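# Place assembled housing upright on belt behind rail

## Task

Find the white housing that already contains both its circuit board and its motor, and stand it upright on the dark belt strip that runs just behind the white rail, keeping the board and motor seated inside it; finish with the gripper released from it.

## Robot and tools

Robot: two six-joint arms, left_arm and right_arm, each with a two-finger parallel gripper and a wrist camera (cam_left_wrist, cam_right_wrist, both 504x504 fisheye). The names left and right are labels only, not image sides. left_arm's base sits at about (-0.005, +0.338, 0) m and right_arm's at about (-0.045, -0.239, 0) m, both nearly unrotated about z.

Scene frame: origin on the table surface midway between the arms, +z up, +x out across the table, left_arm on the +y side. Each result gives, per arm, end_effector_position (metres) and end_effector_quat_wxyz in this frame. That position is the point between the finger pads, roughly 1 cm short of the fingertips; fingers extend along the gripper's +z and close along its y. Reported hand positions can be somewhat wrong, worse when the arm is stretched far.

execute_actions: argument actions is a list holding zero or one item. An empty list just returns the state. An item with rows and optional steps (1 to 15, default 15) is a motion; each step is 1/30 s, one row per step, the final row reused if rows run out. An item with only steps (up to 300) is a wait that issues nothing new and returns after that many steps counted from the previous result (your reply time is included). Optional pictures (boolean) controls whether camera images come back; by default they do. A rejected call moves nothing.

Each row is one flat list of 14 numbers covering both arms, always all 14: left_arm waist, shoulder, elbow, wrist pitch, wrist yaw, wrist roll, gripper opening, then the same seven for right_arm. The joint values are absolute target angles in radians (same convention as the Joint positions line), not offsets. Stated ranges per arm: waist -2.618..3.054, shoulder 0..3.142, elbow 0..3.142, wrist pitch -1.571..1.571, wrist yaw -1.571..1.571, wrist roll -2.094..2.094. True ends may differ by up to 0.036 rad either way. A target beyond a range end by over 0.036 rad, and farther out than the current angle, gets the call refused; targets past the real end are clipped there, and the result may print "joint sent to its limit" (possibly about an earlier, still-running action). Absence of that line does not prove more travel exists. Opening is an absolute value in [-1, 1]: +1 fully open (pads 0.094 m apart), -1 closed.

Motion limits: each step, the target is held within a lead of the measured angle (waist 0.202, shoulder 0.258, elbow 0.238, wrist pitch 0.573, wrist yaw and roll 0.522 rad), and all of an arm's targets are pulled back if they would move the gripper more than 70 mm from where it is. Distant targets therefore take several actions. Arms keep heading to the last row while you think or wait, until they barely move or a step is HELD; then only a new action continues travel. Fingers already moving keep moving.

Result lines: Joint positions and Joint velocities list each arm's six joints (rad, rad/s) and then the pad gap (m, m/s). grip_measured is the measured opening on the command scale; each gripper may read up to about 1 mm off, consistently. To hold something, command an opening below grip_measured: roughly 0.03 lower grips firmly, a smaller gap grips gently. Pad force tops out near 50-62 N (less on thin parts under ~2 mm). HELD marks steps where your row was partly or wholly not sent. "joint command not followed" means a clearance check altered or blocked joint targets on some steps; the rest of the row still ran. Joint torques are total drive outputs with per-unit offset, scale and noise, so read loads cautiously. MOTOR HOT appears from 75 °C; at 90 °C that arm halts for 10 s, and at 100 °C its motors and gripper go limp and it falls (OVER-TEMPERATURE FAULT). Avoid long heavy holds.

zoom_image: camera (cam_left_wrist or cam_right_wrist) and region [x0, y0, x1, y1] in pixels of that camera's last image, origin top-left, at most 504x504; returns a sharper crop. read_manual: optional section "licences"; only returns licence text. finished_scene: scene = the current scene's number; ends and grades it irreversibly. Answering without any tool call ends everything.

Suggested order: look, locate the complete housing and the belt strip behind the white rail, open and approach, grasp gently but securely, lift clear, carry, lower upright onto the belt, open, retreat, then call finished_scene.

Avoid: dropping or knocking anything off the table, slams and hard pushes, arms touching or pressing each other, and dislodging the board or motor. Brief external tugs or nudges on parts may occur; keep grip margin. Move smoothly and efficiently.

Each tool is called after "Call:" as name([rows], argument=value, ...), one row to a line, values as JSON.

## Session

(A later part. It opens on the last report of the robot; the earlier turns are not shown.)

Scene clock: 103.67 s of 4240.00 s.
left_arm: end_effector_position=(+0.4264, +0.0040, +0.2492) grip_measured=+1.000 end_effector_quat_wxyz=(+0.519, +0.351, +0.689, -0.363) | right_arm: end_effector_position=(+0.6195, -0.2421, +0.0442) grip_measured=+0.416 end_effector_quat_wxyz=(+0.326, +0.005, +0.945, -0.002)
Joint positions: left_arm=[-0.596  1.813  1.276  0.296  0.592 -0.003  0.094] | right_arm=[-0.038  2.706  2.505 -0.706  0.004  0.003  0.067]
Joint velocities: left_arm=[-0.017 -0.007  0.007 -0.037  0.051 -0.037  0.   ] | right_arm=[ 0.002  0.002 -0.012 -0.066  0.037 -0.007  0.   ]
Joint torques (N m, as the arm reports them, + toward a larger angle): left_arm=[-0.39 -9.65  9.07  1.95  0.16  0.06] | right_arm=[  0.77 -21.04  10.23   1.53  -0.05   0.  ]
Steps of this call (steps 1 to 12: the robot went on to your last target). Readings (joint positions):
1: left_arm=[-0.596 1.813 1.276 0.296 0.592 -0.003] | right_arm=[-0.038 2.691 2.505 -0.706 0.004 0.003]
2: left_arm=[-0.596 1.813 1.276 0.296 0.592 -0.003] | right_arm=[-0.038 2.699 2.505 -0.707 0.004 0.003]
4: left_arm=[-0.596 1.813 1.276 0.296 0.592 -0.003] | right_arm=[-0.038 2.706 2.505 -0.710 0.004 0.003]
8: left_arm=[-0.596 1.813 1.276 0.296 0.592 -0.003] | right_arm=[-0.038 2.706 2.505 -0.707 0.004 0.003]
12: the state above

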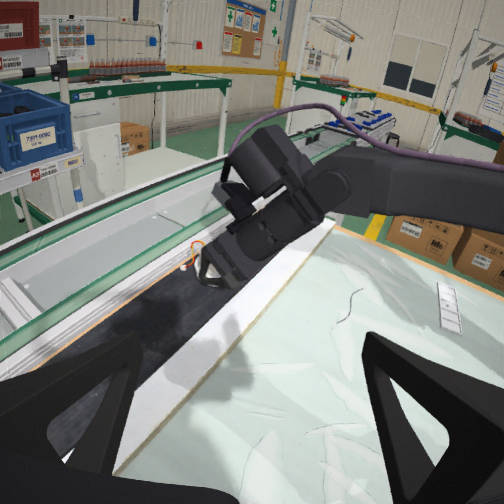

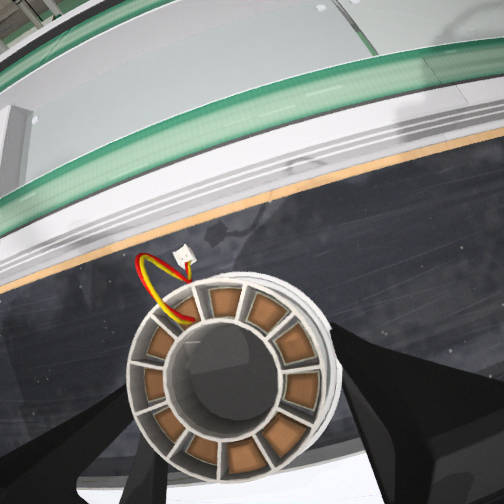

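Good position; lower slowly.

Call:
execute_actions([
  {"rows":[[-0.6,1.8,1.3,0.3,0.6,0,1,-0.03,2.69,2.53,-0.665,0,0,0.37],[-0.6,1.8,1.3,0.3,0.6,0,1,-0.03,2.694,2.53,-0.66,0,0,0.37],[-0.6,1.8,1.3,0.3,0.6,0,1,-0.03,2.698,2.53,-0.655,0,0,0.37],[-0.6,1.8,1.3,0.3,0.6,0,1,-0.03,2.702,2.53,-0.65,0,0,0.37],[-0.6,1.8,1.3,0.3,0.6,0,1,-0.03,2.706,2.53,-0.645,0,0,0.37],[-0.6,1.8,1.3,0.3,0.6,0,1,-0.03,2.71,2.53,-0.64,0,0,0.37],[-0.6,1.8,1.3,0.3,0.6,0,1,-0.03,2.714,2.53,-0.64,0,0,0.37],[-0.6,1.8,1.3,0.3,0.6,0,1,-0.03,2.718,2.53,-0.64,0,0,0.37],[-0.6,1.8,1.3,0.3,0.6,0,1,-0.03,2.722,2.53,-0.64,0,0,0.37],[-0.6,1.8,1.3,0.3,0.6,0,1,-0.03,2.726,2.53,-0.64,0,0,0.37]]},
], pictures=false)

Call:
execute_actions([
  {"steps":10},
])

Scene clock: 111.00 s of 4240.00 s.
left_arm: end_effector_position=(+0.4264, +0.0040, +0.2493) grip_measured=+1.000 end_effector_quat_wxyz=(+0.519, +0.351, +0.689, -0.363) | right_arm: end_effector_position=(+0.6246, -0.2421, +0.0330) grip_measured=+0.416 end_effector_quat_wxyz=(+0.331, +0.005, +0.944, -0.002)
Joint positions: left_arm=[-0.596  1.813  1.276  0.297  0.592 -0.003  0.094] | right_arm=[-0.038  2.732  2.505 -0.669  0.004  0.003  0.067]
Joint velocities: left_arm=[ 0.002 -0.012 -0.012 -0.095 -0.066  0.007  0.   ] | right_arm=[-0.002  0.085 -0.012 -0.007  0.022  0.007 -0.001]
Joint torques (N m, as the arm reports them, + toward a larger angle): left_arm=[-0.22 -9.8   9.11  1.96  0.17  0.03] | right_arm=[  0.77 -19.95  10.2    1.55  -0.05   0.  ]
Steps of this call (steps 1 to 30: the robot went on to your last target; steps 31 to 90: nothing new was sent; then 3.83 s passed at rest; steps 91 to 105: all 15 steps of this action). Readings (joint positions):
91: left_arm=[-0.596 1.813 1.276 0.296 0.592 -0.003] | right_arm=[-0.038 2.706 2.505 -0.705 0.004 0.003]
92: left_arm=[-0.596 1.813 1.276 0.296 0.592 -0.003] | right_arm=[-0.038 2.706 2.505 -0.703 0.004 0.003]
94: left_arm=[-0.596 1.813 1.276 0.297 0.592 -0.003] | right_arm=[-0.038 2.706 2.505 -0.698 0.004 0.003]
98: left_arm=[-0.596 1.813 1.276 0.297 0.592 -0.003] | right_arm=[-0.038 2.709 2.505 -0.680 0.004 0.003]
105: the state above

Scene clock: 111.33 s of 4240.00 s.
left_arm: end_effector_position=(+0.4264, +0.0040, +0.2493) grip_measured=+1.000 end_effector_quat_wxyz=(+0.519, +0.351, +0.689, -0.363) | right_arm: end_effector_position=(+0.6243, -0.2421, +0.0295) grip_measured=+0.416 end_effector_quat_wxyz=(+0.329, +0.005, +0.944, -0.002)
Joint positions: left_arm=[-0.596  1.813  1.276  0.297  0.592 -0.003  0.094] | right_arm=[-0.038  2.738  2.505 -0.668  0.004  0.003  0.067]
Joint velocities: left_arm=[0.012 0.007 0.002 0.066 0.022 0.066 0.   ] | right_arm=[ 0.007 -0.022  0.012 -0.066 -0.051  0.007 -0.   ]
Joint torques (N m, as the arm reports them, + toward a larger angle): left_arm=[-0.21 -9.73  9.15  1.99  0.18  0.02] | right_arm=[  0.76 -19.89  10.32   1.55  -0.05   0.  ]
Steps of this call (steps 1 to 10: the robot went on to your last target). Readings (joint positions):
1: left_arm=[-0.596 1.813 1.276 0.297 0.592 -0.003] | right_arm=[-0.038 2.735 2.505 -0.669 0.004 0.003]
2: left_arm=[-0.596 1.813 1.276 0.297 0.592 -0.003] | right_arm=[-0.038 2.737 2.505 -0.669 0.004 0.003]
4: left_arm=[-0.596 1.813 1.276 0.297 0.592 -0.003] | right_arm=[-0.038 2.738 2.505 -0.669 0.004 0.003]
8: left_arm=[-0.596 1.813 1.276 0.297 0.592 -0.003] | right_arm=[-0.038 2.738 2.505 -0.668 0.004 0.003]
10: the state above

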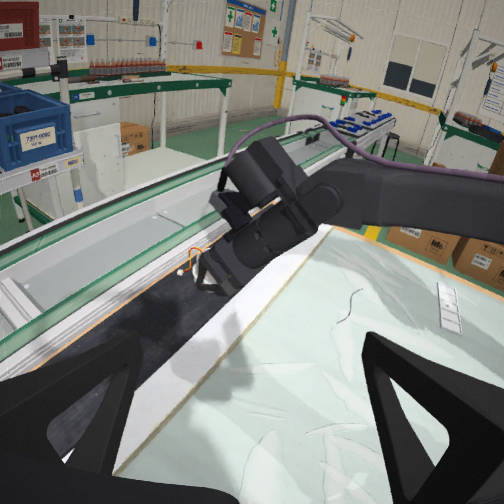

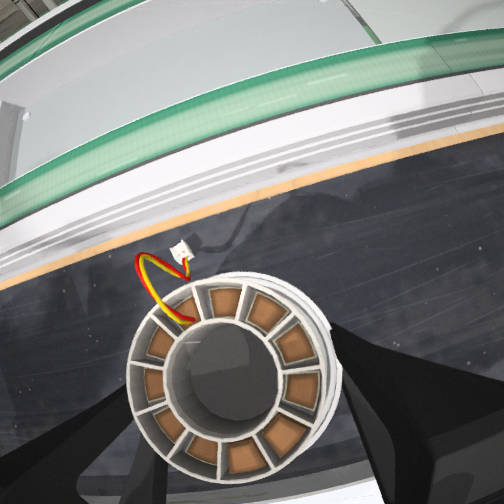

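Call:
execute_actions([
  {"rows":[[-0.6,1.8,1.3,0.3,0.6,0,1,-0.03,2.732,2.53,-0.63,0,0,0.37],[-0.6,1.8,1.3,0.3,0.6,0,1,-0.03,2.736,2.53,-0.63,0,0,0.37],[-0.6,1.8,1.3,0.3,0.6,0,1,-0.03,2.74,2.53,-0.63,0,0,0.37],[-0.6,1.8,1.3,0.3,0.6,0,1,-0.03,2.744,2.53,-0.63,0,0,0.37],[-0.6,1.8,1.3,0.3,0.6,0,1,-0.03,2.748,2.53,-0.63,0,0,0.37]]},
])

Scene clock: 115.77 s of 4240.00 s.
left_arm: end_effector_position=(+0.4264, +0.0040, +0.2493) grip_measured=+1.000 end_effector_quat_wxyz=(+0.519, +0.351, +0.689, -0.363) | right_arm: end_effector_position=(+0.6257, -0.2421, +0.0231) grip_measured=+0.416 end_effector_quat_wxyz=(+0.329, +0.005, +0.944, -0.002)
Joint positions: left_arm=[-0.596  1.813  1.276  0.297  0.592 -0.003  0.094] | right_arm=[-0.038  2.751  2.505 -0.655  0.003  0.003  0.067]
Joint velocities: left_arm=[ 0.007 -0.007  0.002 -0.022  0.037 -0.066  0.   ] | right_arm=[ 0.002 -0.012 -0.007 -0.037 -0.022 -0.081 -0.001]
Joint torques (N m, as the arm reports them, + toward a larger angle): left_arm=[-0.26 -9.61  9.1   1.96  0.18  0.06] | right_arm=[  0.85 -19.06  10.26   1.5   -0.01   0.01]
Steps of this call (steps 1 to 15: the robot went on to your last target; steps 16 to 90: nothing new was sent; then 0.93 s passed at rest; steps 91 to 105: all 15 steps of this action). Readings (joint positions):
91: left_arm=[-0.596 1.813 1.276 0.297 0.592 -0.003] | right_arm=[-0.038 2.738 2.505 -0.668 0.004 0.003]
92: left_arm=[-0.596 1.813 1.276 0.297 0.592 -0.003] | right_arm=[-0.038 2.738 2.505 -0.667 0.004 0.003]
94: left_arm=[-0.596 1.813 1.276 0.297 0.592 -0.003] | right_arm=[-0.038 2.738 2.505 -0.665 0.004 0.003]
98: left_arm=[-0.596 1.813 1.276 0.297 0.592 -0.003] | right_arm=[-0.038 2.744 2.505 -0.659 0.004 0.003]
105: the state above

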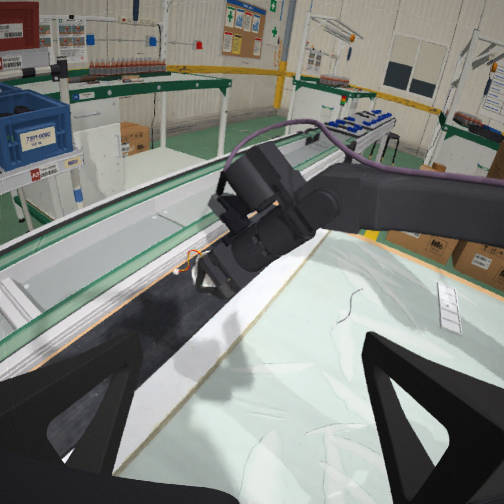

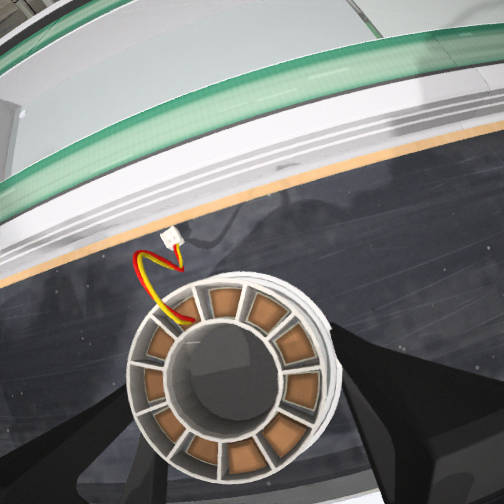

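Contact. Release, retreat.

Call:
execute_actions([
  {"rows":[[-0.6,1.8,1.3,0.3,0.6,0,1,-0.03,2.74,2.53,-0.63,0,0,1]],"steps":10},
], pictures=false)

Call:
execute_actions([
  {"rows":[[-0.6,1.8,1.3,0.3,0.6,0,1,-0.03,2.7,2.5,-0.68,0,0,1],[-0.6,1.8,1.3,0.3,0.6,0,1,-0.03,2.66,2.48,-0.7,0,0,1],[-0.6,1.8,1.3,0.3,0.6,0,1,-0.03,2.62,2.46,-0.72,0,0,1],[-0.6,1.8,1.3,0.3,0.6,0,1,-0.03,2.58,2.44,-0.74,0,0,1],[-0.6,1.8,1.3,0.3,0.6,0,1,-0.03,2.54,2.42,-0.76,0,0,1],[-0.6,1.8,1.3,0.3,0.6,0,1,-0.03,2.48,2.38,-0.78,0,0,1]]},
])

Scene clock: 122.70 s of 4240.00 s.
left_arm: end_effector_position=(+0.4264, +0.0040, +0.2493) grip_measured=+1.000 end_effector_quat_wxyz=(+0.519, +0.351, +0.689, -0.363) | right_arm: end_effector_position=(+0.6286, -0.2421, +0.0254) grip_measured=+1.000 end_effector_quat_wxyz=(+0.336, +0.005, +0.942, -0.002)
Joint positions: left_arm=[-0.596  1.813  1.276  0.297  0.592 -0.003  0.094] | right_arm=[-0.038  2.751  2.505 -0.64   0.003  0.003  0.094]
Joint velocities: left_arm=[-0.007 -0.007 -0.012  0.051  0.051 -0.007  0.   ] | right_arm=[-0.002  0.002 -0.007  0.022  0.022 -0.007  0.   ]
Joint torques (N m, as the arm reports them, + toward a larger angle): left_arm=[-0.38 -9.76  9.07  1.97  0.18  0.06] | right_arm=[  0.79 -19.98  10.24   1.38  -0.04   0.  ]
Steps of this call (steps 1 to 15: the robot went on to your last target; steps 16 to 90: nothing new was sent; then 3.60 s passed at rest; steps 91 to 100: all 10 steps of this action). Readings (joint positions):
91: left_arm=[-0.596 1.813 1.276 0.297 0.592 -0.003] | right_arm=[-0.038 2.751 2.505 -0.654 0.003 0.003]
92: left_arm=[-0.596 1.813 1.276 0.297 0.592 -0.003] | right_arm=[-0.038 2.751 2.505 -0.653 0.003 0.003]
94: left_arm=[-0.596 1.813 1.276 0.297 0.592 -0.003] | right_arm=[-0.038 2.751 2.505 -0.646 0.003 0.003]
98: left_arm=[-0.596 1.813 1.276 0.297 0.592 -0.003] | right_arm=[-0.038 2.751 2.505 -0.641 0.003 0.003]
100: the state above

Scene clock: 123.20 s of 4240.00 s.
left_arm: end_effector_position=(+0.4264, +0.0040, +0.2493) grip_measured=+1.000 end_effector_quat_wxyz=(+0.519, +0.351, +0.689, -0.363) | right_arm: end_effector_position=(+0.5974, -0.2419, +0.1394) grip_measured=+1.000 end_effector_quat_wxyz=(+0.361, +0.005, +0.933, -0.002)
Joint positions: left_arm=[-0.596  1.813  1.276  0.297  0.592 -0.003  0.094] | right_arm=[-0.038  2.467  2.386 -0.752  0.003  0.003  0.094]
Joint velocities: left_arm=[ 0.012 -0.007 -0.007  0.037  0.007 -0.037  0.   ] | right_arm=[-0.007 -0.012 -0.012 -0.037 -0.022 -0.051  0.   ]
Joint torques (N m, as the arm reports them, + toward a larger angle): left_arm=[-0.2  -9.73  9.08  1.97  0.13  0.05] | right_arm=[  0.77 -16.03   7.32   1.12  -0.04   0.  ]
Steps of this call (steps 1 to 15: all 15 steps of this action). Readings (joint positions):
1: left_arm=[-0.596 1.813 1.276 0.297 0.592 -0.003] | right_arm=[-0.038 2.750 2.505 -0.642 0.003 0.003]
2: left_arm=[-0.596 1.813 1.276 0.297 0.592 -0.003] | right_arm=[-0.038 2.743 2.499 -0.649 0.003 0.003]
4: left_arm=[-0.596 1.813 1.276 0.297 0.592 -0.003] | right_arm=[-0.038 2.705 2.463 -0.678 0.003 0.003]
8: left_arm=[-0.596 1.813 1.276 0.297 0.592 -0.003] | right_arm=[-0.038 2.581 2.389 -0.745 0.003 0.003]
15: the state above

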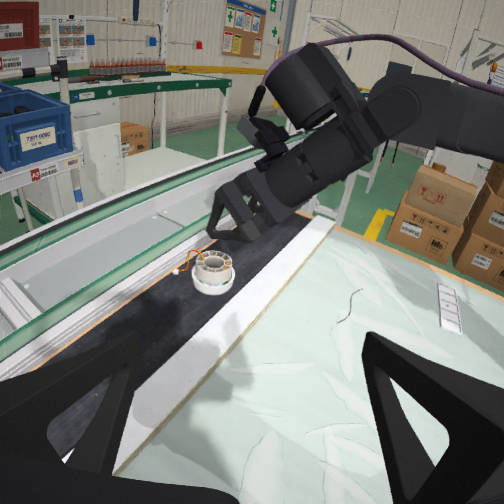

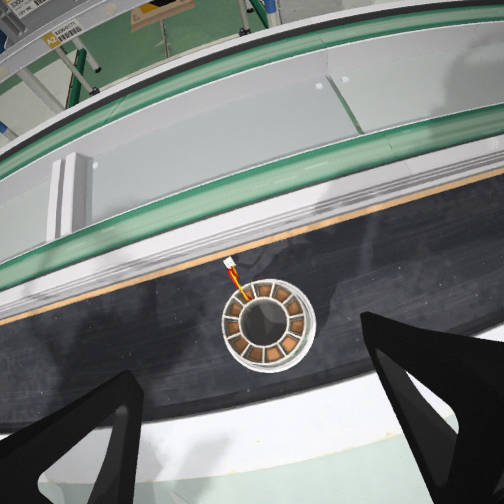

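Call:
finished_scene(scene=1)

The scene is finished: the task was done.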